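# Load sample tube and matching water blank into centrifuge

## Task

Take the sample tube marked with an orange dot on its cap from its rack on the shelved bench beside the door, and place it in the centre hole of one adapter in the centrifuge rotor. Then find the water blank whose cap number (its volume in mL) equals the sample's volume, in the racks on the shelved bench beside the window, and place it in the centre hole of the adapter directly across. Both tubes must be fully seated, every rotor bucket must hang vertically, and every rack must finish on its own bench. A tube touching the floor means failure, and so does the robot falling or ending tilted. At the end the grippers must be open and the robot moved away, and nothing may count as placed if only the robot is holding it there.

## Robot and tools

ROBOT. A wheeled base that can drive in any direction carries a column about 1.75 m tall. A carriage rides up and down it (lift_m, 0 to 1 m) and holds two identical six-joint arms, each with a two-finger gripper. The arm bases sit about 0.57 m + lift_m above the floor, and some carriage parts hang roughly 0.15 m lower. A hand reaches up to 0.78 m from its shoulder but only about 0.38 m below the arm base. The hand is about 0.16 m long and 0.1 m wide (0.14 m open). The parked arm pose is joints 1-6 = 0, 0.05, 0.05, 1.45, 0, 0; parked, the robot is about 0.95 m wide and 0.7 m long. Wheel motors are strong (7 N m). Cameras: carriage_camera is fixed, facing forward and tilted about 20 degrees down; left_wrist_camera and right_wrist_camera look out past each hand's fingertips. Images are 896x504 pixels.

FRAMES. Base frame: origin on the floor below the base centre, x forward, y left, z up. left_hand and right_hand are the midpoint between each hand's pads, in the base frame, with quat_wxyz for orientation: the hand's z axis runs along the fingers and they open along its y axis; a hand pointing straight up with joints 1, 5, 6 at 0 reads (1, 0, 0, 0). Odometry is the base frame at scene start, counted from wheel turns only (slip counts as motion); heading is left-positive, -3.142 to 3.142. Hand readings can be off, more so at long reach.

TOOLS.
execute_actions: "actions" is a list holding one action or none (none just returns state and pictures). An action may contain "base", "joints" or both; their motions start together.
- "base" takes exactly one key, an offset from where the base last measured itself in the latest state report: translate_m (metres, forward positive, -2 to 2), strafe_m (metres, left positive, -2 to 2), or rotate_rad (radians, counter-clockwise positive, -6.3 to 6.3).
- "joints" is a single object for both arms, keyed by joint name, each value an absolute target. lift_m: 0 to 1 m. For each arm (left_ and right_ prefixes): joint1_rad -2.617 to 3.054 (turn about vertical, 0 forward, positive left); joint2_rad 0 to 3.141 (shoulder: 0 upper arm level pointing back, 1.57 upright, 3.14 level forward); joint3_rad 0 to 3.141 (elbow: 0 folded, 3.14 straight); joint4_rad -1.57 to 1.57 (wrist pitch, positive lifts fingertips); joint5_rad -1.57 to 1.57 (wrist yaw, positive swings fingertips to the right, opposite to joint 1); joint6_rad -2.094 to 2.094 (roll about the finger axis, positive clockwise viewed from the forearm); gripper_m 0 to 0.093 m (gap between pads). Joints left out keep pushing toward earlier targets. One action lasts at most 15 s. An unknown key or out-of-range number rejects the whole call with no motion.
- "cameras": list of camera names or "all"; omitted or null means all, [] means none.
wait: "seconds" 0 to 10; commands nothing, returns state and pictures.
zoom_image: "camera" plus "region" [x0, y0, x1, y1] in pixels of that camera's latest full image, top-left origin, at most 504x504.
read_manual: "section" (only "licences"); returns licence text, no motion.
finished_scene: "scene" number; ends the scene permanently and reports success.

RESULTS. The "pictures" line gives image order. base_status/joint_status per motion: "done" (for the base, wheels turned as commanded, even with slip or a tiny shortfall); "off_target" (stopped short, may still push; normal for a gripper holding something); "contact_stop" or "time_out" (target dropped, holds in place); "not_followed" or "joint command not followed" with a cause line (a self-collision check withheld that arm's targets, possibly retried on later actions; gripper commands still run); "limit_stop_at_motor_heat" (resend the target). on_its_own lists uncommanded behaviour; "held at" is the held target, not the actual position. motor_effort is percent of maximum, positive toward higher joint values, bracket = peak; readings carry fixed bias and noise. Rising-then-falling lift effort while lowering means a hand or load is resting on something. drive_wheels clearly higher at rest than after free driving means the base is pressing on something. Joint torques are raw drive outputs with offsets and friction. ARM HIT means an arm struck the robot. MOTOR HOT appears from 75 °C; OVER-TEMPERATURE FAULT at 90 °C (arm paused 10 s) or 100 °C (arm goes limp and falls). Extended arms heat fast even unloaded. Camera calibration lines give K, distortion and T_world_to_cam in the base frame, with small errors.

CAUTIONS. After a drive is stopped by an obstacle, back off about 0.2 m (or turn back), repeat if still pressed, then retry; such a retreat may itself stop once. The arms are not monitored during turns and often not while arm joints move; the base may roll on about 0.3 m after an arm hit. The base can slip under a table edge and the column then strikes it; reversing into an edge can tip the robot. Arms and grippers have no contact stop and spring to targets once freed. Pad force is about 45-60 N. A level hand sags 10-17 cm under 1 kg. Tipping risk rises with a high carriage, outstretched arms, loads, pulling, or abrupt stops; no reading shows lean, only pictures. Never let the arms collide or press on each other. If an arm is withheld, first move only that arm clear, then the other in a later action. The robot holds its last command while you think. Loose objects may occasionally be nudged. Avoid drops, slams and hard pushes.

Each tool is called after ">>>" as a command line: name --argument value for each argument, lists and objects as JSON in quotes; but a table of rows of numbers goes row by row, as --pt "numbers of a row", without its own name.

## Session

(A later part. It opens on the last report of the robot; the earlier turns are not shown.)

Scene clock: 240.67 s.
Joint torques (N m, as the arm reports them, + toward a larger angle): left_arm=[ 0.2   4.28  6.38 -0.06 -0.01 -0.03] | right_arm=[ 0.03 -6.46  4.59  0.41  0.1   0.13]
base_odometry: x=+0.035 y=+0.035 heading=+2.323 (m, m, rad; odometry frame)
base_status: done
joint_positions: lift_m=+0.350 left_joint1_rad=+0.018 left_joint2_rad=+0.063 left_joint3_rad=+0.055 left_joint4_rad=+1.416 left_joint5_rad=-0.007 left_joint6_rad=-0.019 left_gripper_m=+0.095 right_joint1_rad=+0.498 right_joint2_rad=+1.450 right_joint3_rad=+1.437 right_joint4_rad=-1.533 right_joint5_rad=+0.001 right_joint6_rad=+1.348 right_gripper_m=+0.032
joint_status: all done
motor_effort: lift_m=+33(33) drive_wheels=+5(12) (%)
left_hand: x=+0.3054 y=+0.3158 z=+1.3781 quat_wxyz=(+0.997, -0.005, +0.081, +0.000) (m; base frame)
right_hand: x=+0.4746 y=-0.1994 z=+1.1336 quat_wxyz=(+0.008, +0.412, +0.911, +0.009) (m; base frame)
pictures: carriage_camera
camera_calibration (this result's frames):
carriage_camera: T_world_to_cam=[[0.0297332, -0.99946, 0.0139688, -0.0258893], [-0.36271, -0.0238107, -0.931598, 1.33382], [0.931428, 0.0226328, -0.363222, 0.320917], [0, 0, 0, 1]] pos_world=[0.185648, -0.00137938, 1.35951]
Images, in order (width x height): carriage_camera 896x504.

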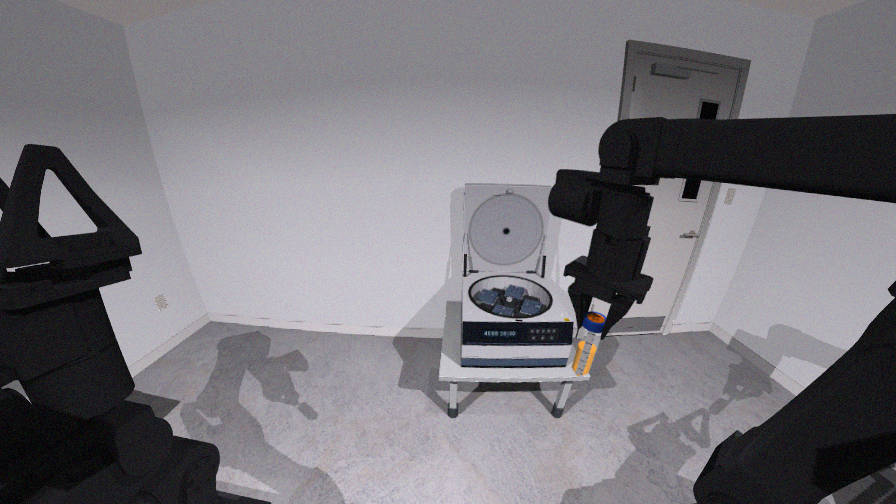

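>>> execute_actions --actions '[{"base": {"translate_m": 0.68}, "joints": {"right_joint1_rad": -0.276, "right_joint2_rad": 2.274, "right_joint3_rad": 1.3, "right_joint4_rad": -0.597, "right_joint5_rad": 0.0, "right_joint6_rad": 1.295}}]' --cameras '["carriage_camera", "right_wrist_camera"]'

Scene clock: 274.33 s.
Joint torques (N m, as the arm reports them, + toward a larger angle): left_arm=[ 0.2   4.26  6.28 -0.06 -0.01 -0.03] | right_arm=[  0.38 -13.84   3.15   0.54   0.1   -0.02]
base_odometry: x=-0.430 y=+0.531 heading=+2.324 (m, m, rad; odometry frame)
base_status: done
joint_positions: lift_m=+0.350 left_joint1_rad=+0.018 left_joint2_rad=+0.063 left_joint3_rad=+0.055 left_joint4_rad=+1.416 left_joint5_rad=-0.007 left_joint6_rad=-0.019 left_gripper_m=+0.095 right_joint1_rad=-0.283 right_joint2_rad=+2.264 right_joint3_rad=+1.324 right_joint4_rad=-0.605 right_joint5_rad=+0.000 right_joint6_rad=+1.301 right_gripper_m=+0.032
joint_status: all done
motor_effort: lift_m=+33(33) drive_wheels=-7(16) (%)
left_hand: x=+0.3054 y=+0.3158 z=+1.3781 quat_wxyz=(+0.997, -0.005, +0.081, +0.000) (m; base frame)
right_hand: x=+0.6365 y=-0.4223 z=+0.8558 quat_wxyz=(+0.012, +0.712, +0.703, +0.006) (m; base frame)
pictures: carriage_camera, right_wrist_camera
camera_calibration (this result's frames):
carriage_camera: T_world_to_cam=[[0.0297332, -0.99946, 0.0139688, -0.0258893], [-0.36271, -0.0238107, -0.931598, 1.33382], [0.931428, 0.0226328, -0.363222, 0.320917], [0, 0, 0, 1]] pos_world=[0.185648, -0.00137938, 1.35951]
right_wrist_camera: T_world_to_cam=[[-0.998533, 0.044881, -0.0302888, 0.680145], [0.0167955, 0.788546, 0.614746, -0.204513], [0.0514745, 0.613335, -0.788143, 1.02081], [0, 0, 0, 1]] pos_world=[0.630036, -0.495355, 0.950866]
Images, in order (width x height): carriage_camera 896x504, right_wrist_camera 896x504.

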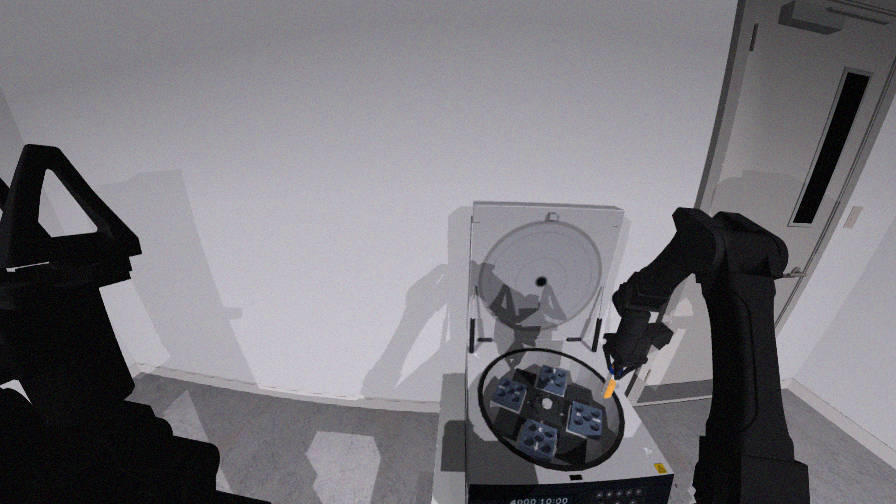

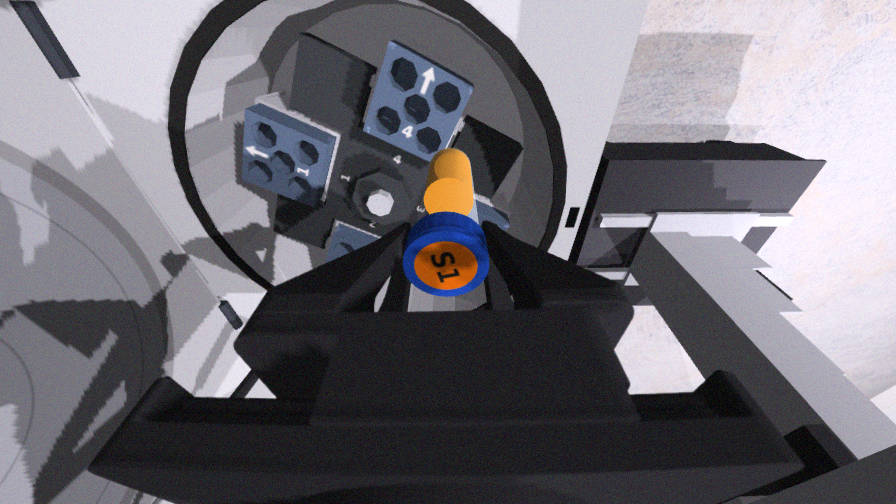

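>>> zoom_image --camera "carriage_camera" --region '[470, 340, 640, 480]'

Region (470, 340, 640, 480) of carriage_camera's 896x504 image, scaled by 2.965, with more detail than that image has; it fills the top 415 rows of this view, and the rest is white.

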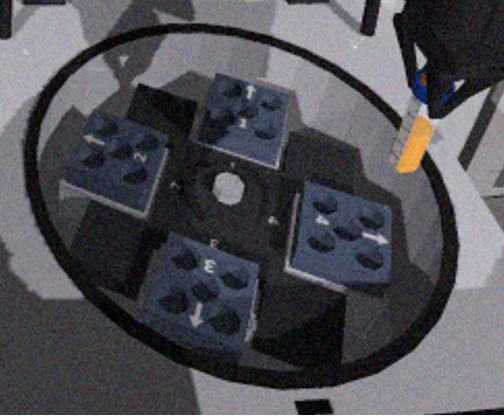

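>>> execute_actions --actions '[{"joints": {"lift_m": 0.27, "right_joint1_rad": -0.292, "right_joint2_rad": 2.434, "right_joint3_rad": 1.612, "right_joint4_rad": -0.75, "right_joint6_rad": 1.28}}]' --cameras '["carriage_camera", "right_wrist_camera"]'

Scene clock: 287.43 s.
Joint torques (N m, as the arm reports them, + toward a larger angle): left_arm=[ 0.21  4.33  6.35 -0.04  0.   -0.04] | right_arm=[ -0.61 -16.87   5.64   0.27   0.1   -0.05]
base_odometry: x=-0.430 y=+0.531 heading=+2.324 (m, m, rad; odometry frame)
base_status: not commanded
joint_positions: lift_m=+0.270 left_joint1_rad=+0.018 left_joint2_rad=+0.063 left_joint3_rad=+0.055 left_joint4_rad=+1.416 left_joint5_rad=-0.007 left_joint6_rad=-0.019 left_gripper_m=+0.095 right_joint1_rad=-0.286 right_joint2_rad=+2.437 right_joint3_rad=+1.601 right_joint4_rad=-0.739 right_joint5_rad=+0.000 right_joint6_rad=+1.287 right_gripper_m=+0.032
joint_status: all done
motor_effort: lift_m=+33(35) drive_wheels=-5(6) (%)
left_hand: x=+0.3053 y=+0.3158 z=+1.2981 quat_wxyz=(+0.997, -0.005, +0.081, +0.000) (m; base frame)
right_hand: x=+0.6748 y=-0.4350 z=+0.7642 quat_wxyz=(-0.002, +0.708, +0.706, -0.001) (m; base frame)
pictures: carriage_camera, right_wrist_camera
camera_calibration (this result's frames):
carriage_camera: T_world_to_cam=[[0.0297332, -0.99946, 0.0139688, -0.0247717], [-0.36271, -0.0238107, -0.931598, 1.25929], [0.931428, 0.0226328, -0.363222, 0.291858], [0, 0, 0, 1]] pos_world=[0.185648, -0.00137938, 1.2795]
right_wrist_camera: T_world_to_cam=[[-0.999383, 0.0351024, 0.000834449, 0.688688], [0.0280311, 0.783296, 0.621016, -0.153508], [0.0211455, 0.620657, -0.783797, 0.974713], [0, 0, 0, 1]] pos_world=[0.671955, -0.508894, 0.858734]
Images, in order (width x height): carriage_camera 896x504, right_wrist_camera 896x504.

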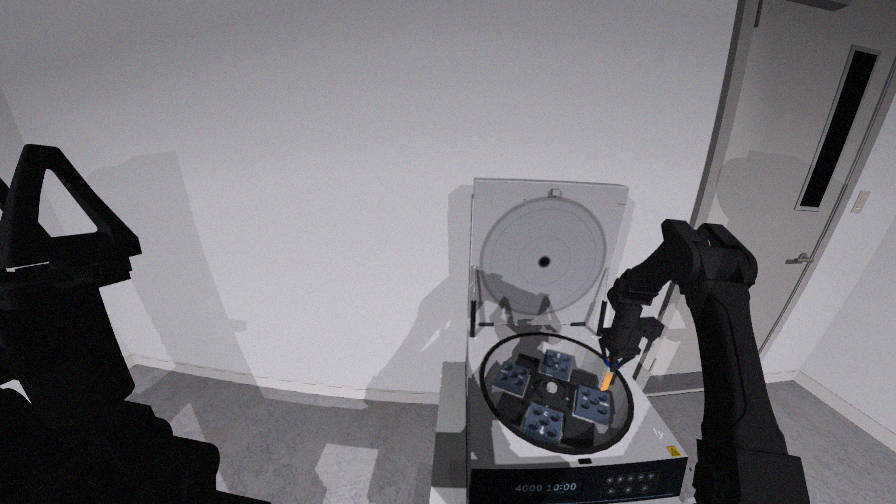

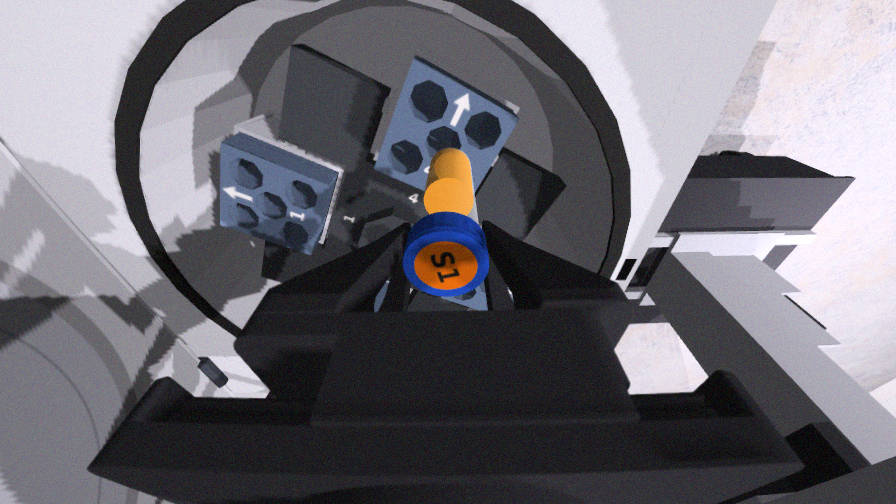

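>>> zoom_image --camera "right_wrist_camera" --region '[360, 50, 540, 230]'

Region (360, 50, 540, 230) of right_wrist_camera's 896x504 image, scaled by 2.800, with more detail than that image has.

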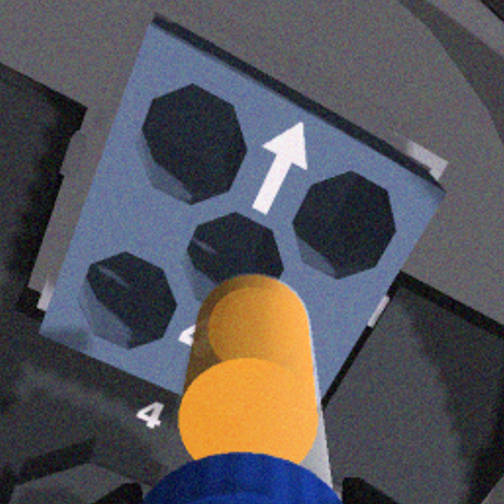

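>>> execute_actions --actions '[{"joints": {"lift_m": 0.23, "right_joint1_rad": -0.273, "right_joint4_rad": -0.709}}]' --cameras '["carriage_camera", "right_wrist_camera"]'

>>> zoom_image --camera "right_wrist_camera" --region '[350, 50, 550, 250]'

>>> zoom_image --camera "carriage_camera" --region '[550, 340, 650, 440]'

Scene clock: 300.17 s.
Joint torques (N m, as the arm reports them, + toward a larger angle): left_arm=[ 0.15  4.29  6.32 -0.05 -0.01 -0.03] | right_arm=[  0.36 -16.6    5.76   0.5    0.08  -0.01]
base_odometry: x=-0.430 y=+0.531 heading=+2.324 (m, m, rad; odometry frame)
base_status: not commanded
joint_positions: lift_m=+0.230 left_joint1_rad=+0.018 left_joint2_rad=+0.063 left_joint3_rad=+0.055 left_joint4_rad=+1.417 left_joint5_rad=-0.007 left_joint6_rad=-0.019 left_gripper_m=+0.095 right_joint1_rad=-0.278 right_joint2_rad=+2.433 right_joint3_rad=+1.601 right_joint4_rad=-0.711 right_joint5_rad=+0.000 right_joint6_rad=+1.287 right_gripper_m=+0.032
joint_status: all done
motor_effort: lift_m=+34(35) drive_wheels=-3(5) (%)
left_hand: x=+0.3051 y=+0.3159 z=+1.2580 quat_wxyz=(+0.997, -0.005, +0.081, +0.000) (m; base frame)
right_hand: x=+0.6835 y=-0.4339 z=+0.7260 quat_wxyz=(+0.012, +0.705, +0.709, +0.007) (m; base frame)
pictures: carriage_camera, right_wrist_camera
camera_calibration (this result's frames):
carriage_camera: T_world_to_cam=[[0.0297332, -0.99946, 0.0139688, -0.0242117], [-0.36271, -0.0238107, -0.931598, 1.22194], [0.931428, 0.0226328, -0.363222, 0.277298], [0, 0, 0, 1]] pos_world=[0.185648, -0.00137938, 1.23942]
right_wrist_camera: T_world_to_cam=[[-0.999146, 0.0269564, -0.0313074, 0.716985], [0.00204386, 0.789126, 0.614228, -0.105718], [0.0412629, 0.613639, -0.788507, 0.9306], [0, 0, 0, 1]] pos_world=[0.67819, -0.506956, 0.821167]
Images, in order (width x height): carriage_camera 896x504, right_wrist_camera 896x504.

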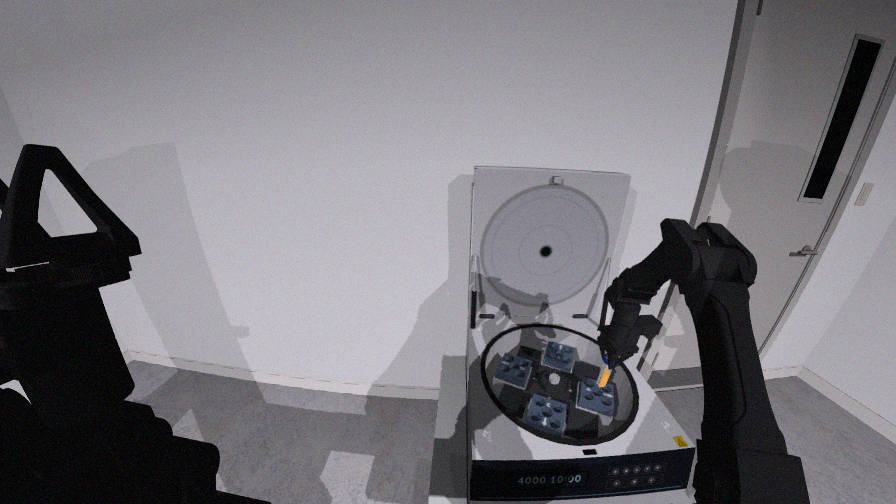

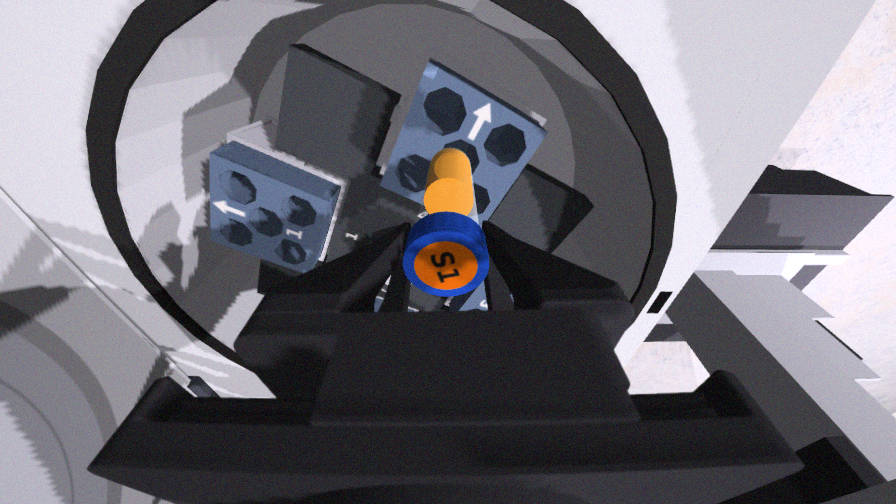

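Region (350, 50, 550, 250) of right_wrist_camera's 896x504 image, scaled by 2.520, with more detail than that image has.

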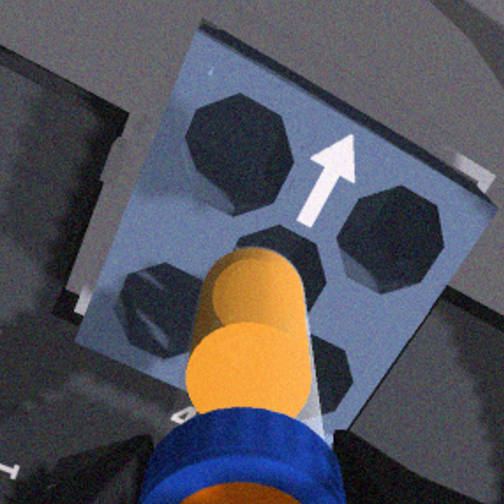

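Region (550, 340, 650, 440) of carriage_camera's 896x504 image, scaled by 5.040, with more detail than that image has.

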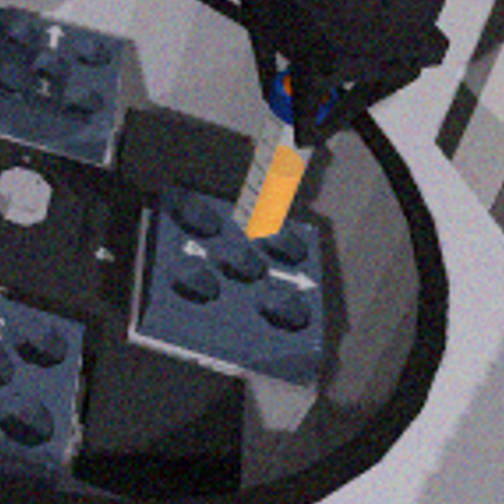

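>>> execute_actions --actions '[{"base": {"translate_m": -0.008}, "joints": {"right_joint1_rad": -0.264}}]' --cameras '[]'

>>> execute_actions --actions '[{"joints": {"lift_m": 0.205}}]' --cameras '["carriage_camera", "right_wrist_camera"]'

>>> zoom_image --camera "right_wrist_camera" --region '[350, 50, 550, 250]'

>>> zoom_image --camera "carriage_camera" --region '[550, 330, 650, 430]'

Scene clock: 309.53 s.
Joint torques (N m, as the arm reports them, + toward a larger angle): left_arm=[ 0.16  4.25  6.24 -0.08  0.   -0.04] | right_arm=[  0.18 -16.78   5.8    0.47   0.11  -0.03]
base_odometry: x=-0.424 y=+0.525 heading=+2.324 (m, m, rad; odometry frame)
base_status: done
joint_positions: lift_m=+0.230 left_joint1_rad=+0.018 left_joint2_rad=+0.063 left_joint3_rad=+0.055 left_joint4_rad=+1.419 left_joint5_rad=-0.007 left_joint6_rad=-0.019 left_gripper_m=+0.095 right_joint1_rad=-0.267 right_joint2_rad=+2.433 right_joint3_rad=+1.601 right_joint4_rad=-0.710 right_joint5_rad=+0.000 right_joint6_rad=+1.287 right_gripper_m=+0.032
joint_status: all done
motor_effort: lift_m=+33(34) drive_wheels=-1(16) (%)
left_hand: x=+0.3048 y=+0.3159 z=+1.2581 quat_wxyz=(+0.997, -0.005, +0.080, +0.000) (m; base frame)
right_hand: x=+0.6850 y=-0.4293 z=+0.7260 quat_wxyz=(+0.013, +0.701, +0.713, +0.007) (m; base frame)
pictures: none
No camera images: the call's "cameras" was empty. Leave "cameras" out to get every camera's image.

Scene clock: 310.13 s.
Joint torques (N m, as the arm reports them, + toward a larger angle): left_arm=[ 0.2   4.32  6.21 -0.04  0.   -0.03] | right_arm=[  0.13 -16.69   5.81   0.52   0.12  -0.04]
base_odometry: x=-0.424 y=+0.525 heading=+2.324 (m, m, rad; odometry frame)
base_status: not commanded
joint_positions: lift_m=+0.205 left_joint1_rad=+0.018 left_joint2_rad=+0.063 left_joint3_rad=+0.055 left_joint4_rad=+1.419 left_joint5_rad=-0.007 left_joint6_rad=-0.019 left_gripper_m=+0.095 right_joint1_rad=-0.267 right_joint2_rad=+2.434 right_joint3_rad=+1.601 right_joint4_rad=-0.709 right_joint5_rad=+0.000 right_joint6_rad=+1.287 right_gripper_m=+0.032
joint_status: all done
motor_effort: lift_m=+35(34) drive_wheels=-3(6) (%)
left_hand: x=+0.3048 y=+0.3159 z=+1.2332 quat_wxyz=(+0.997, -0.005, +0.080, +0.000) (m; base frame)
right_hand: x=+0.6849 y=-0.4293 z=+0.7006 quat_wxyz=(+0.012, +0.701, +0.713, +0.007) (m; base frame)
pictures: carriage_camera, right_wrist_camera
camera_calibration (this result's frames):
carriage_camera: T_world_to_cam=[[0.0297332, -0.99946, 0.0139688, -0.0238633], [-0.36271, -0.0238107, -0.931598, 1.1987], [0.931428, 0.0226328, -0.363222, 0.268237], [0, 0, 0, 1]] pos_world=[0.185648, -0.00137938, 1.21447]
right_wrist_camera: T_world_to_cam=[[-0.999372, 0.0158985, -0.0316767, 0.713156], [-0.00691201, 0.789162, 0.614146, -0.0875477], [0.0347621, 0.613979, -0.788557, 0.912302], [0, 0, 0, 1]] pos_world=[0.680389, -0.502383, 0.795759]
Images, in order (width x height): carriage_camera 896x504, right_wrist_camera 896x504.

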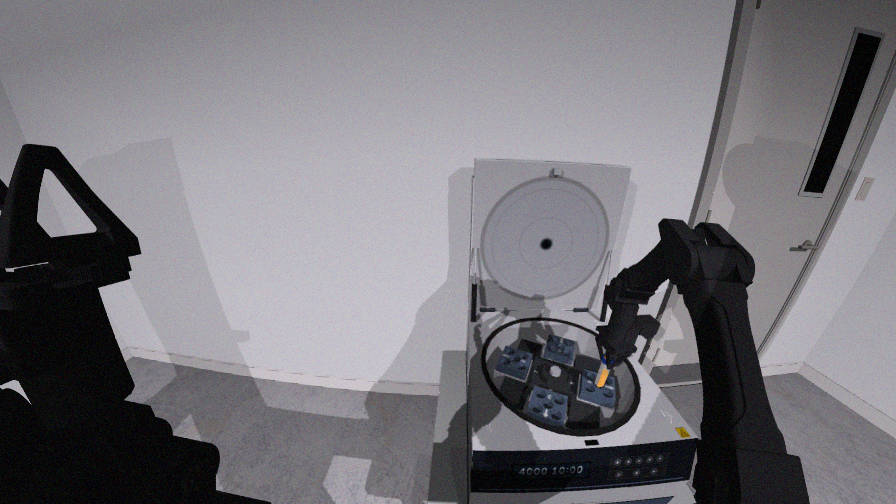

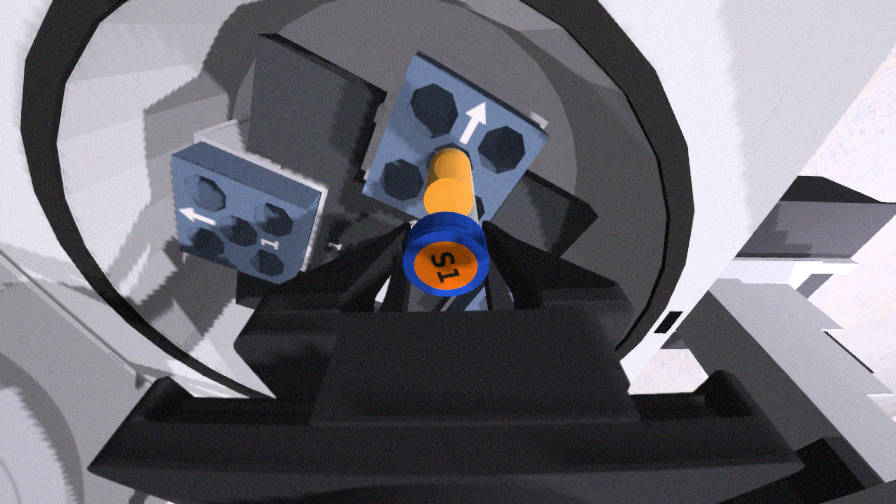

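Region (350, 50, 550, 250) of right_wrist_camera's 896x504 image, scaled by 2.520, with more detail than that image has.

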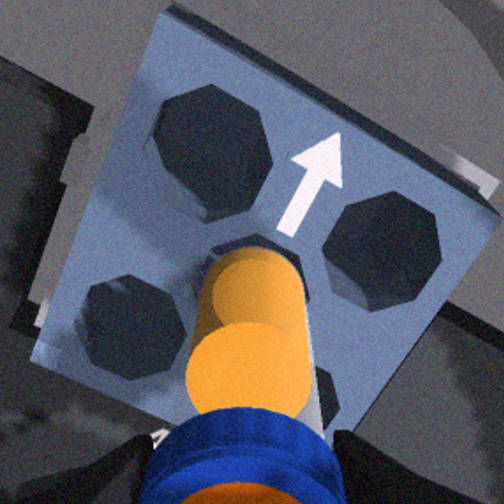

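Region (550, 330, 650, 430) of carriage_camera's 896x504 image, scaled by 5.040, with more detail than that image has.

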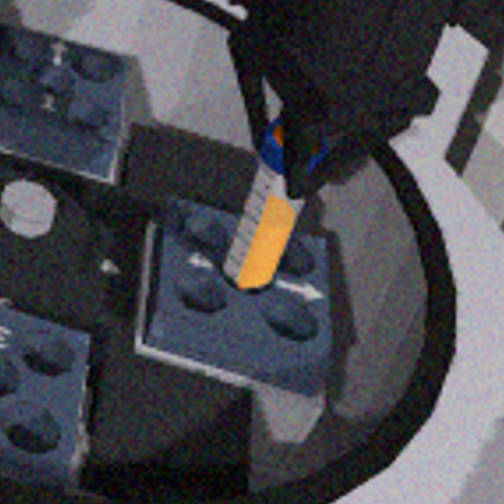

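>>> execute_actions --actions '[{"joints": {"lift_m": 0.17}}]' --cameras '["carriage_camera", "right_wrist_camera"]'

>>> zoom_image --camera "carriage_camera" --region '[550, 320, 650, 420]'

Scene clock: 313.23 s.
Joint torques (N m, as the arm reports them, + toward a larger angle): left_arm=[ 0.18  4.26  6.32 -0.1   0.   -0.03] | right_arm=[  0.06 -16.64   5.86   0.51   0.12  -0.03]
base_odometry: x=-0.424 y=+0.525 heading=+2.324 (m, m, rad; odometry frame)
base_status: not commanded
joint_positions: lift_m=+0.170 left_joint1_rad=+0.018 left_joint2_rad=+0.063 left_joint3_rad=+0.055 left_joint4_rad=+1.419 left_joint5_rad=-0.007 left_joint6_rad=-0.019 left_gripper_m=+0.095 right_joint1_rad=-0.267 right_joint2_rad=+2.432 right_joint3_rad=+1.601 right_joint4_rad=-0.709 right_joint5_rad=+0.000 right_joint6_rad=+1.287 right_gripper_m=+0.032
joint_status: all done
motor_effort: lift_m=+33(35) drive_wheels=+0(10) (%)
left_hand: x=+0.3048 y=+0.3159 z=+1.1982 quat_wxyz=(+0.997, -0.005, +0.080, +0.000) (m; base frame)
right_hand: x=+0.6852 y=-0.4293 z=+0.6663 quat_wxyz=(+0.013, +0.701, +0.713, +0.007) (m; base frame)
pictures: carriage_camera, right_wrist_camera
camera_calibration (this result's frames):
carriage_camera: T_world_to_cam=[[0.0297332, -0.99946, 0.0139688, -0.0233747], [-0.36271, -0.0238107, -0.931598, 1.16612], [0.931428, 0.0226328, -0.363222, 0.255532], [0, 0, 0, 1]] pos_world=[0.185648, -0.00137938, 1.17949]
right_wrist_camera: T_world_to_cam=[[-0.999321, 0.0158862, -0.0332487, 0.713409], [-0.00788647, 0.789184, 0.614107, -0.0657337], [0.0359952, 0.613952, -0.788522, 0.884346], [0, 0, 0, 1]] pos_world=[0.680574, -0.502403, 0.761414]
Images, in order (width x height): carriage_camera 896x504, right_wrist_camera 896x504.

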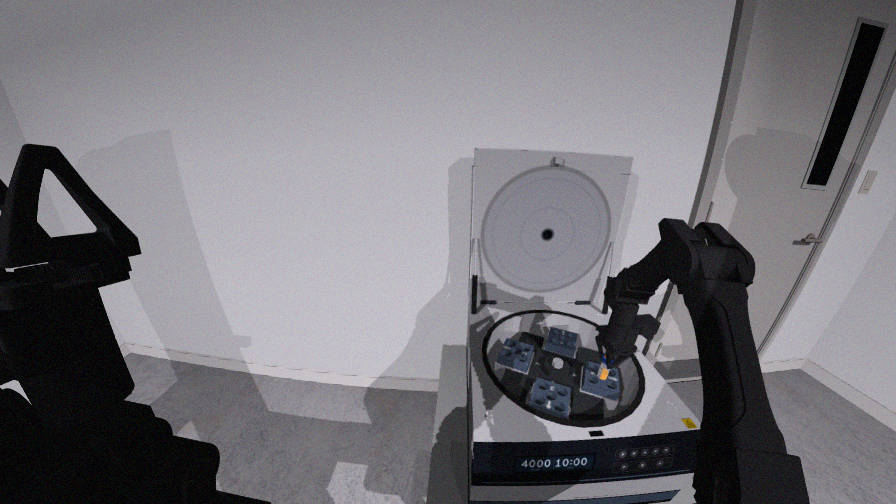

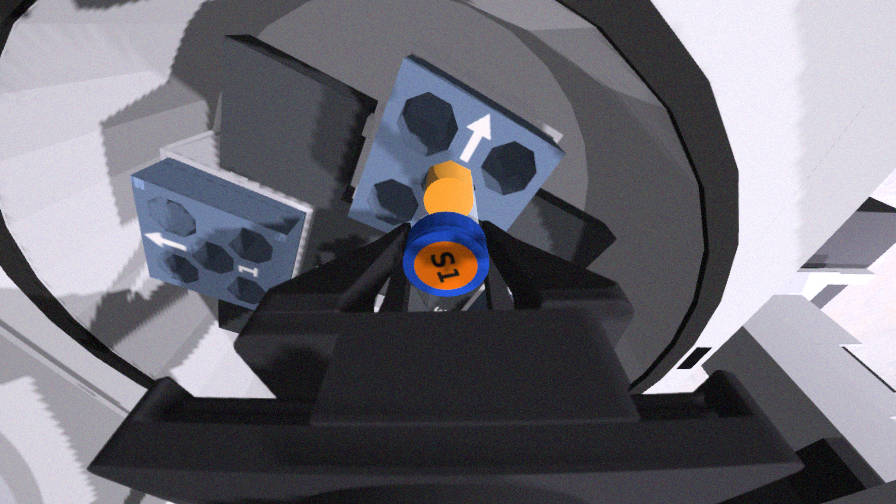

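Region (550, 320, 650, 420) of carriage_camera's 896x504 image, scaled by 5.040, with more detail than that image has.

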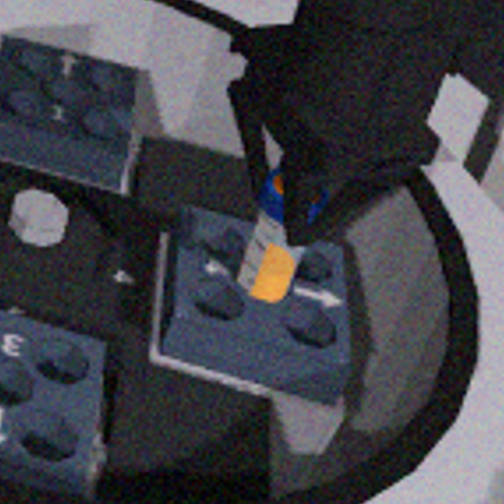

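>>> execute_actions --actions '[{"joints": {"lift_m": 0.148}}]' --cameras '["right_wrist_camera"]'

Scene clock: 315.40 s.
Joint torques (N m, as the arm reports them, + toward a larger angle): left_arm=[ 0.22  4.34  6.3  -0.05  0.   -0.04] | right_arm=[  0.15 -16.55   5.75   0.51   0.11  -0.03]
base_odometry: x=-0.424 y=+0.525 heading=+2.324 (m, m, rad; odometry frame)
base_status: not commanded
joint_positions: lift_m=+0.148 left_joint1_rad=+0.018 left_joint2_rad=+0.063 left_joint3_rad=+0.055 left_joint4_rad=+1.419 left_joint5_rad=-0.007 left_joint6_rad=-0.019 left_gripper_m=+0.095 right_joint1_rad=-0.267 right_joint2_rad=+2.432 right_joint3_rad=+1.601 right_joint4_rad=-0.709 right_joint5_rad=+0.000 right_joint6_rad=+1.287 right_gripper_m=+0.032
joint_status: all done
motor_effort: lift_m=+35(35) drive_wheels=-2(7) (%)
left_hand: x=+0.3048 y=+0.3159 z=+1.1761 quat_wxyz=(+0.997, -0.005, +0.080, +0.000) (m; base frame)
right_hand: x=+0.6853 y=-0.4293 z=+0.6442 quat_wxyz=(+0.013, +0.701, +0.713, +0.007) (m; base frame)
pictures: right_wrist_camera
camera_calibration (this result's frames):
right_wrist_camera: T_world_to_cam=[[-0.999309, 0.0158828, -0.033618, 0.712993], [-0.00811241, 0.789246, 0.614024, -0.0519192], [0.0362853, 0.613872, -0.788571, 0.866745], [0, 0, 0, 1]] pos_world=[0.680629, -0.502418, 0.739339]
Images, in order (width x height): right_wrist_camera 896x504.

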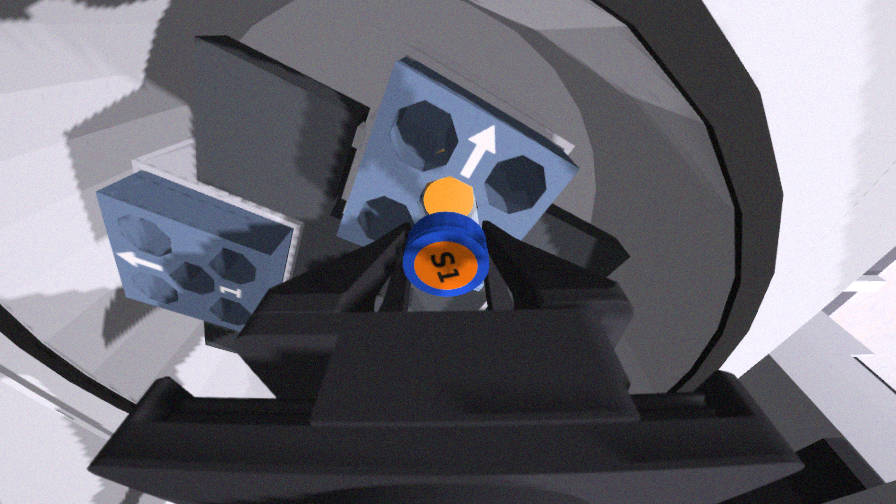

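>>> execute_actions --actions '[{"joints": {"lift_m": 0.136}}]' --cameras '["right_wrist_camera"]'

Scene clock: 317.57 s.
Joint torques (N m, as the arm reports them, + toward a larger angle): left_arm=[ 0.18  4.3   6.42 -0.05  0.   -0.03] | right_arm=[  0.12 -16.61   5.78   0.51   0.11   0.  ]
base_odometry: x=-0.424 y=+0.525 heading=+2.324 (m, m, rad; odometry frame)
base_status: not commanded
joint_positions: lift_m=+0.136 left_joint1_rad=+0.018 left_joint2_rad=+0.063 left_joint3_rad=+0.055 left_joint4_rad=+1.419 left_joint5_rad=-0.007 left_joint6_rad=-0.019 left_gripper_m=+0.095 right_joint1_rad=-0.267 right_joint2_rad=+2.431 right_joint3_rad=+1.601 right_joint4_rad=-0.709 right_joint5_rad=+0.000 right_joint6_rad=+1.287 right_gripper_m=+0.032
joint_status: all done
motor_effort: lift_m=+35(34) drive_wheels=-4(8) (%)
left_hand: x=+0.3048 y=+0.3159 z=+1.1642 quat_wxyz=(+0.997, -0.005, +0.080, +0.000) (m; base frame)
right_hand: x=+0.6855 y=-0.4294 z=+0.6326 quat_wxyz=(+0.014, +0.701, +0.713, +0.008) (m; base frame)
pictures: right_wrist_camera
camera_calibration (this result's frames):
right_wrist_camera: T_world_to_cam=[[-0.999284, 0.015876, -0.0343566, 0.713208], [-0.0085642, 0.789369, 0.613859, -0.0442777], [0.0368656, 0.613713, -0.788668, 0.857193], [0, 0, 0, 1]] pos_world=[0.680717, -0.502442, 0.727724]
Images, in order (width x height): right_wrist_camera 896x504.

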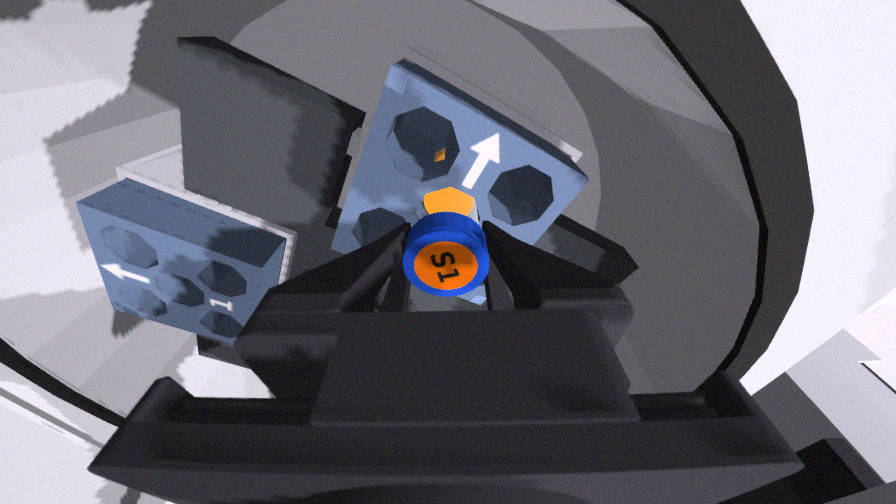

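>>> execute_actions --actions '[{"joints": {"lift_m": 0.126}}]' --cameras '["right_wrist_camera"]'

Scene clock: 319.70 s.
Joint torques (N m, as the arm reports them, + toward a larger angle): left_arm=[ 0.17  4.36  6.33 -0.07 -0.01 -0.04] | right_arm=[  0.06 -16.24   5.76   0.53   0.14  -0.06]
base_odometry: x=-0.424 y=+0.525 heading=+2.324 (m, m, rad; odometry frame)
base_status: not commanded
joint_positions: lift_m=+0.126 left_joint1_rad=+0.018 left_joint2_rad=+0.063 left_joint3_rad=+0.055 left_joint4_rad=+1.419 left_joint5_rad=-0.007 left_joint6_rad=-0.019 left_gripper_m=+0.095 right_joint1_rad=-0.267 right_joint2_rad=+2.428 right_joint3_rad=+1.601 right_joint4_rad=-0.710 right_joint5_rad=+0.000 right_joint6_rad=+1.287 right_gripper_m=+0.032
joint_status: all done
motor_effort: lift_m=+34(35) drive_wheels=+0(6) (%)
left_hand: x=+0.3048 y=+0.3159 z=+1.1542 quat_wxyz=(+0.997, -0.005, +0.080, +0.000) (m; base frame)
right_hand: x=+0.6858 y=-0.4295 z=+0.6239 quat_wxyz=(+0.014, +0.701, +0.713, +0.008) (m; base frame)
pictures: right_wrist_camera
camera_calibration (this result's frames):
right_wrist_camera: T_world_to_cam=[[-0.999228, 0.0154761, -0.0361049, 0.714131], [-0.00992055, 0.789908, 0.613146, -0.0371851], [0.0380087, 0.613031, -0.789144, 0.849618], [0, 0, 0, 1]] pos_world=[0.680918, -0.502521, 0.719055]
Images, in order (width x height): right_wrist_camera 896x504.

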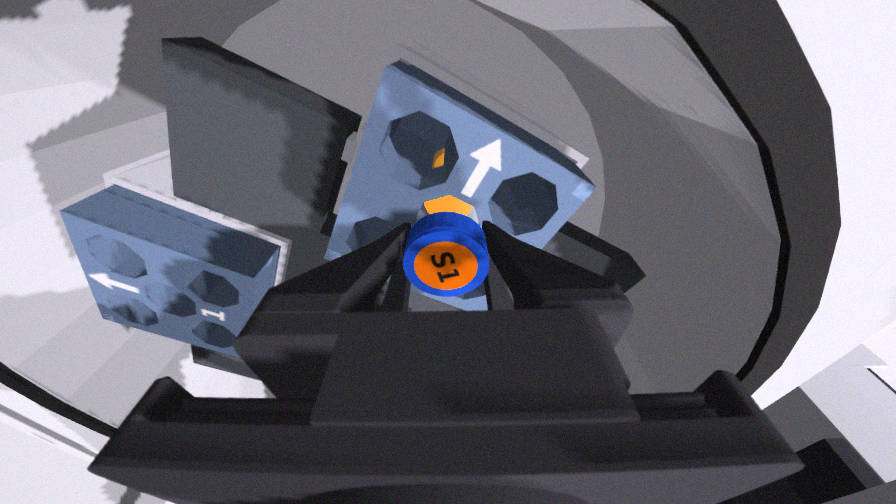

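>>> execute_actions --actions '[{"joints": {"lift_m": 0.119}}]' --cameras '["right_wrist_camera"]'

Scene clock: 325.30 s.
Joint torques (N m, as the arm reports them, + toward a larger angle): left_arm=[ 0.18  4.29  6.31 -0.09  0.01 -0.04] | right_arm=[  0.12 -15.12   5.67   0.56   0.1   -0.02]
base_odometry: x=-0.424 y=+0.525 heading=+2.324 (m, m, rad; odometry frame)
base_status: not commanded
joint_positions: lift_m=+0.119 left_joint1_rad=+0.018 left_joint2_rad=+0.063 left_joint3_rad=+0.055 left_joint4_rad=+1.419 left_joint5_rad=-0.007 left_joint6_rad=-0.019 left_gripper_m=+0.095 right_joint1_rad=-0.267 right_joint2_rad=+2.415 right_joint3_rad=+1.603 right_joint4_rad=-0.715 right_joint5_rad=+0.002 right_joint6_rad=+1.287 right_gripper_m=+0.032
joint_status: all done
motor_effort: lift_m=+31(32) drive_wheels=-4(0) (%)
left_hand: x=+0.3047 y=+0.3159 z=+1.1474 quat_wxyz=(+0.997, -0.005, +0.080, +0.000) (m; base frame)
right_hand: x=+0.6882 y=-0.4306 z=+0.6232 quat_wxyz=(+0.020, +0.701, +0.713, +0.010) (m; base frame)
pictures: right_wrist_camera
camera_calibration (this result's frames):
right_wrist_camera: T_world_to_cam=[[-0.998812, 0.0153531, -0.0462407, 0.722509], [-0.016002, 0.793041, 0.608958, -0.0277492], [0.0460202, 0.608974, -0.791854, 0.844063], [0, 0, 0, 1]] pos_world=[0.682363, -0.503099, 0.718682]
Images, in order (width x height): right_wrist_camera 896x504.

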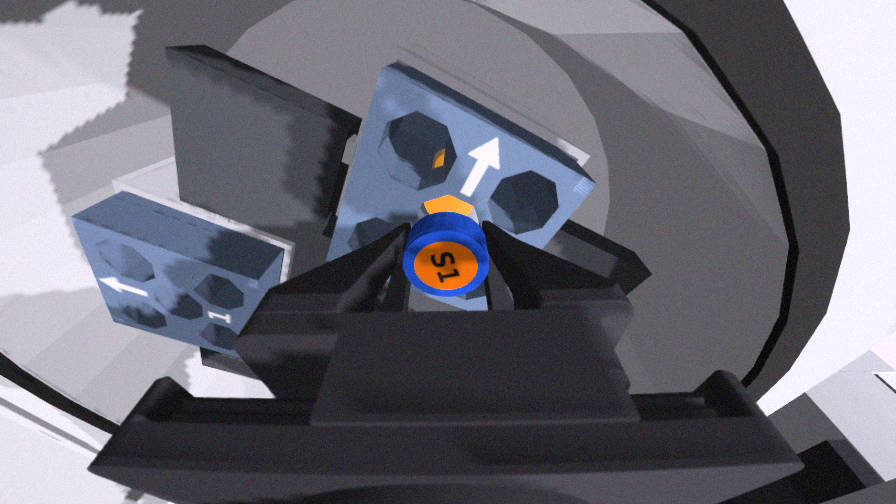

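>>> execute_actions --actions '[{"joints": {"lift_m": 0.125}}]' --cameras '[]'

>>> execute_actions --actions '[{"joints": {"right_gripper_m": 0.06}}]' --cameras '[]'

>>> execute_actions --actions '[{"joints": {"lift_m": 0.24}}]' --cameras '["carriage_camera", "right_wrist_camera"]'

Scene clock: 329.37 s.
Joint torques (N m, as the arm reports them, + toward a larger angle): left_arm=[ 0.19  4.21  6.35 -0.07  0.01 -0.02] | right_arm=[ -0.02 -15.35   5.64   0.55   0.13  -0.02]
base_odometry: x=-0.424 y=+0.525 heading=+2.324 (m, m, rad; odometry frame)
base_status: not commanded
joint_positions: lift_m=+0.125 left_joint1_rad=+0.018 left_joint2_rad=+0.063 left_joint3_rad=+0.055 left_joint4_rad=+1.419 left_joint5_rad=-0.007 left_joint6_rad=-0.019 left_gripper_m=+0.095 right_joint1_rad=-0.267 right_joint2_rad=+2.419 right_joint3_rad=+1.603 right_joint4_rad=-0.713 right_joint5_rad=+0.002 right_joint6_rad=+1.287 right_gripper_m=+0.032
joint_status: all done
motor_effort: lift_m=+40(47) drive_wheels=-4(8) (%)
left_hand: x=+0.3048 y=+0.3159 z=+1.1527 quat_wxyz=(+0.997, -0.005, +0.080, +0.000) (m; base frame)
right_hand: x=+0.6880 y=-0.4305 z=+0.6270 quat_wxyz=(+0.019, +0.701, +0.713, +0.009) (m; base frame)
pictures: none
No camera images: the call's "cameras" was empty. Leave "cameras" out to get every camera's image.

Scene clock: 329.93 s.
Joint torques (N m, as the arm reports them, + toward a larger angle): left_arm=[ 0.23  4.27  6.4  -0.06  0.   -0.03] | right_arm=[  0.05 -15.53   5.73   0.56   0.1   -0.02]
base_odometry: x=-0.424 y=+0.525 heading=+2.324 (m, m, rad; odometry frame)
base_status: not commanded
joint_positions: lift_m=+0.125 left_joint1_rad=+0.018 left_joint2_rad=+0.063 left_joint3_rad=+0.055 left_joint4_rad=+1.419 left_joint5_rad=-0.007 left_joint6_rad=-0.019 left_gripper_m=+0.095 right_joint1_rad=-0.267 right_joint2_rad=+2.419 right_joint3_rad=+1.603 right_joint4_rad=-0.713 right_joint5_rad=+0.002 right_joint6_rad=+1.287 right_gripper_m=+0.060
joint_status: all done
motor_effort: lift_m=+40(39) drive_wheels=+3(4) (%)
left_hand: x=+0.3048 y=+0.3159 z=+1.1527 quat_wxyz=(+0.997, -0.005, +0.080, +0.000) (m; base frame)
right_hand: x=+0.6880 y=-0.4305 z=+0.6270 quat_wxyz=(+0.019, +0.701, +0.713, +0.009) (m; base frame)
pictures: none
No camera images: the call's "cameras" was empty. Leave "cameras" out to get every camera's image.

Scene clock: 330.93 s.
Joint torques (N m, as the arm reports them, + toward a larger angle): left_arm=[ 0.2   4.28  6.2  -0.08  0.   -0.03] | right_arm=[  0.28 -16.     5.78   0.52   0.11  -0.03]
base_odometry: x=-0.424 y=+0.525 heading=+2.324 (m, m, rad; odometry frame)
base_status: not commanded
joint_positions: lift_m=+0.240 left_joint1_rad=+0.018 left_joint2_rad=+0.063 left_joint3_rad=+0.055 left_joint4_rad=+1.419 left_joint5_rad=-0.007 left_joint6_rad=-0.019 left_gripper_m=+0.095 right_joint1_rad=-0.267 right_joint2_rad=+2.424 right_joint3_rad=+1.603 right_joint4_rad=-0.709 right_joint5_rad=+0.002 right_joint6_rad=+1.287 right_gripper_m=+0.060
joint_status: all done
motor_effort: lift_m=+39(46) drive_wheels=+9(2) (%)
left_hand: x=+0.3048 y=+0.3159 z=+1.2677 quat_wxyz=(+0.997, -0.005, +0.080, +0.000) (m; base frame)
right_hand: x=+0.6877 y=-0.4304 z=+0.7396 quat_wxyz=(+0.018, +0.701, +0.713, +0.009) (m; base frame)
pictures: carriage_camera, right_wrist_camera
camera_calibration (this result's frames):
carriage_camera: T_world_to_cam=[[0.0297332, -0.99946, 0.0139688, -0.0243463], [-0.36271, -0.0238107, -0.931598, 1.23091], [0.931428, 0.0226328, -0.363222, 0.280795], [0, 0, 0, 1]] pos_world=[0.185648, -0.00137938, 1.24905]
right_wrist_camera: T_world_to_cam=[[-0.998976, 0.0153978, -0.0425499, 0.72473], [-0.0137598, 0.792428, 0.609811, -0.101233], [0.0431074, 0.609772, -0.791404, 0.938222], [0, 0, 0, 1]] pos_world=[0.682151, -0.503041, 0.835083]
Images, in order (width x height): carriage_camera 896x504, right_wrist_camera 896x504.

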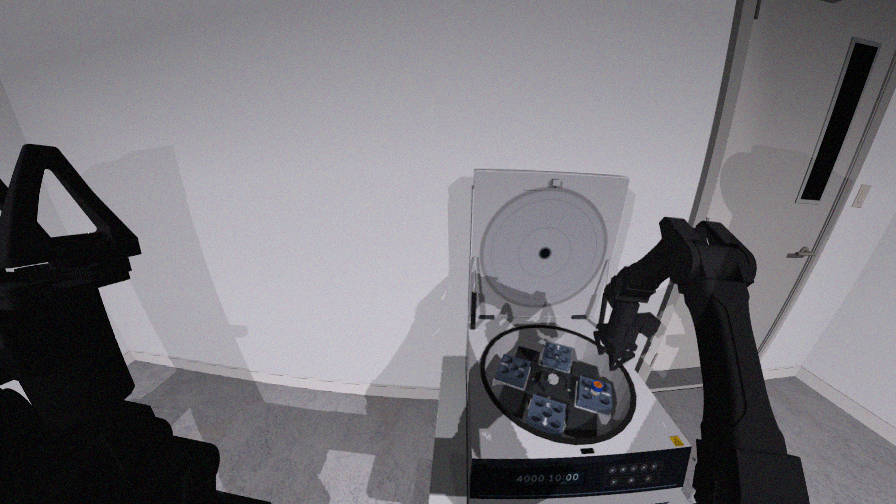

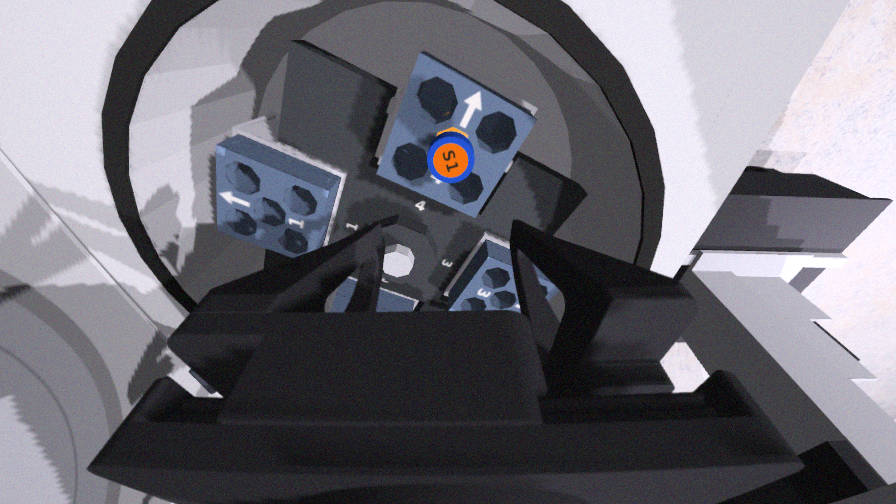

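>>> execute_actions --actions '[{"base": {"translate_m": -0.35}, "joints": {"right_joint1_rad": 0.0, "right_joint2_rad": 0.05, "right_joint3_rad": 0.05, "right_joint4_rad": 1.45, "right_joint5_rad": 0.0, "right_joint6_rad": 0.0, "right_gripper_m": 0.075, "lift_m": 0.35}}]' --cameras '["carriage_camera"]'

Scene clock: 344.27 s.
Joint torques (N m, as the arm reports them, + toward a larger angle): left_arm=[ 0.16  4.33  6.42 -0.04  0.   -0.03] | right_arm=[-0.5   4.03  3.36 -0.3   0.06 -0.04]
base_odometry: x=-0.185 y=+0.270 heading=+2.325 (m, m, rad; odometry frame)
base_status: done
joint_positions: lift_m=+0.350 left_joint1_rad=+0.018 left_joint2_rad=+0.063 left_joint3_rad=+0.055 left_joint4_rad=+1.419 left_joint5_rad=-0.008 left_joint6_rad=-0.019 left_gripper_m=+0.095 right_joint1_rad=+0.004 right_joint2_rad=+0.064 right_joint3_rad=+0.078 right_joint4_rad=+1.459 right_joint5_rad=-0.003 right_joint6_rad=+0.008 right_gripper_m=+0.075
joint_status: all done
motor_effort: lift_m=+38(47) drive_wheels=+4(22) (%)
left_hand: x=+0.3047 y=+0.3160 z=+1.3778 quat_wxyz=(+0.997, -0.005, +0.080, +0.000) (m; base frame)
right_hand: x=+0.2884 y=-0.3133 z=+1.3853 quat_wxyz=(+0.999, -0.002, +0.049, +0.006) (m; base frame)
pictures: carriage_camera
camera_calibration (this result's frames):
carriage_camera: T_world_to_cam=[[0.0297332, -0.99946, 0.0139688, -0.0258842], [-0.36271, -0.0238107, -0.931598, 1.33348], [0.931428, 0.0226328, -0.363222, 0.320785], [0, 0, 0, 1]] pos_world=[0.185648, -0.00137938, 1.35914]
Images, in order (width x height): carriage_camera 896x504.

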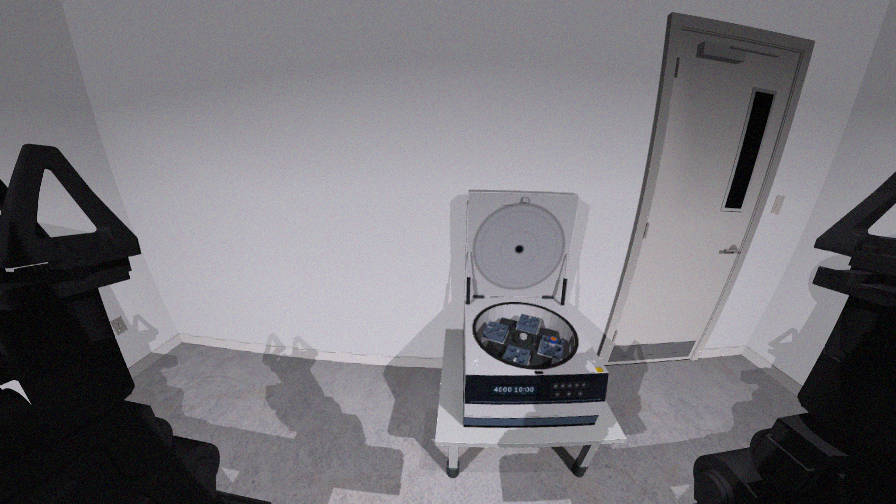

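>>> zoom_image --camera "carriage_camera" --region '[420, 290, 640, 490]'

Region (420, 290, 640, 490) of carriage_camera's 896x504 image, scaled by 2.291, with more detail than that image has; it fills the top 458 rows of this view, and the rest is white.

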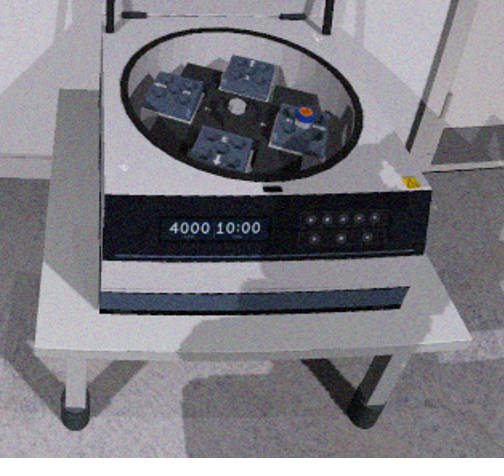

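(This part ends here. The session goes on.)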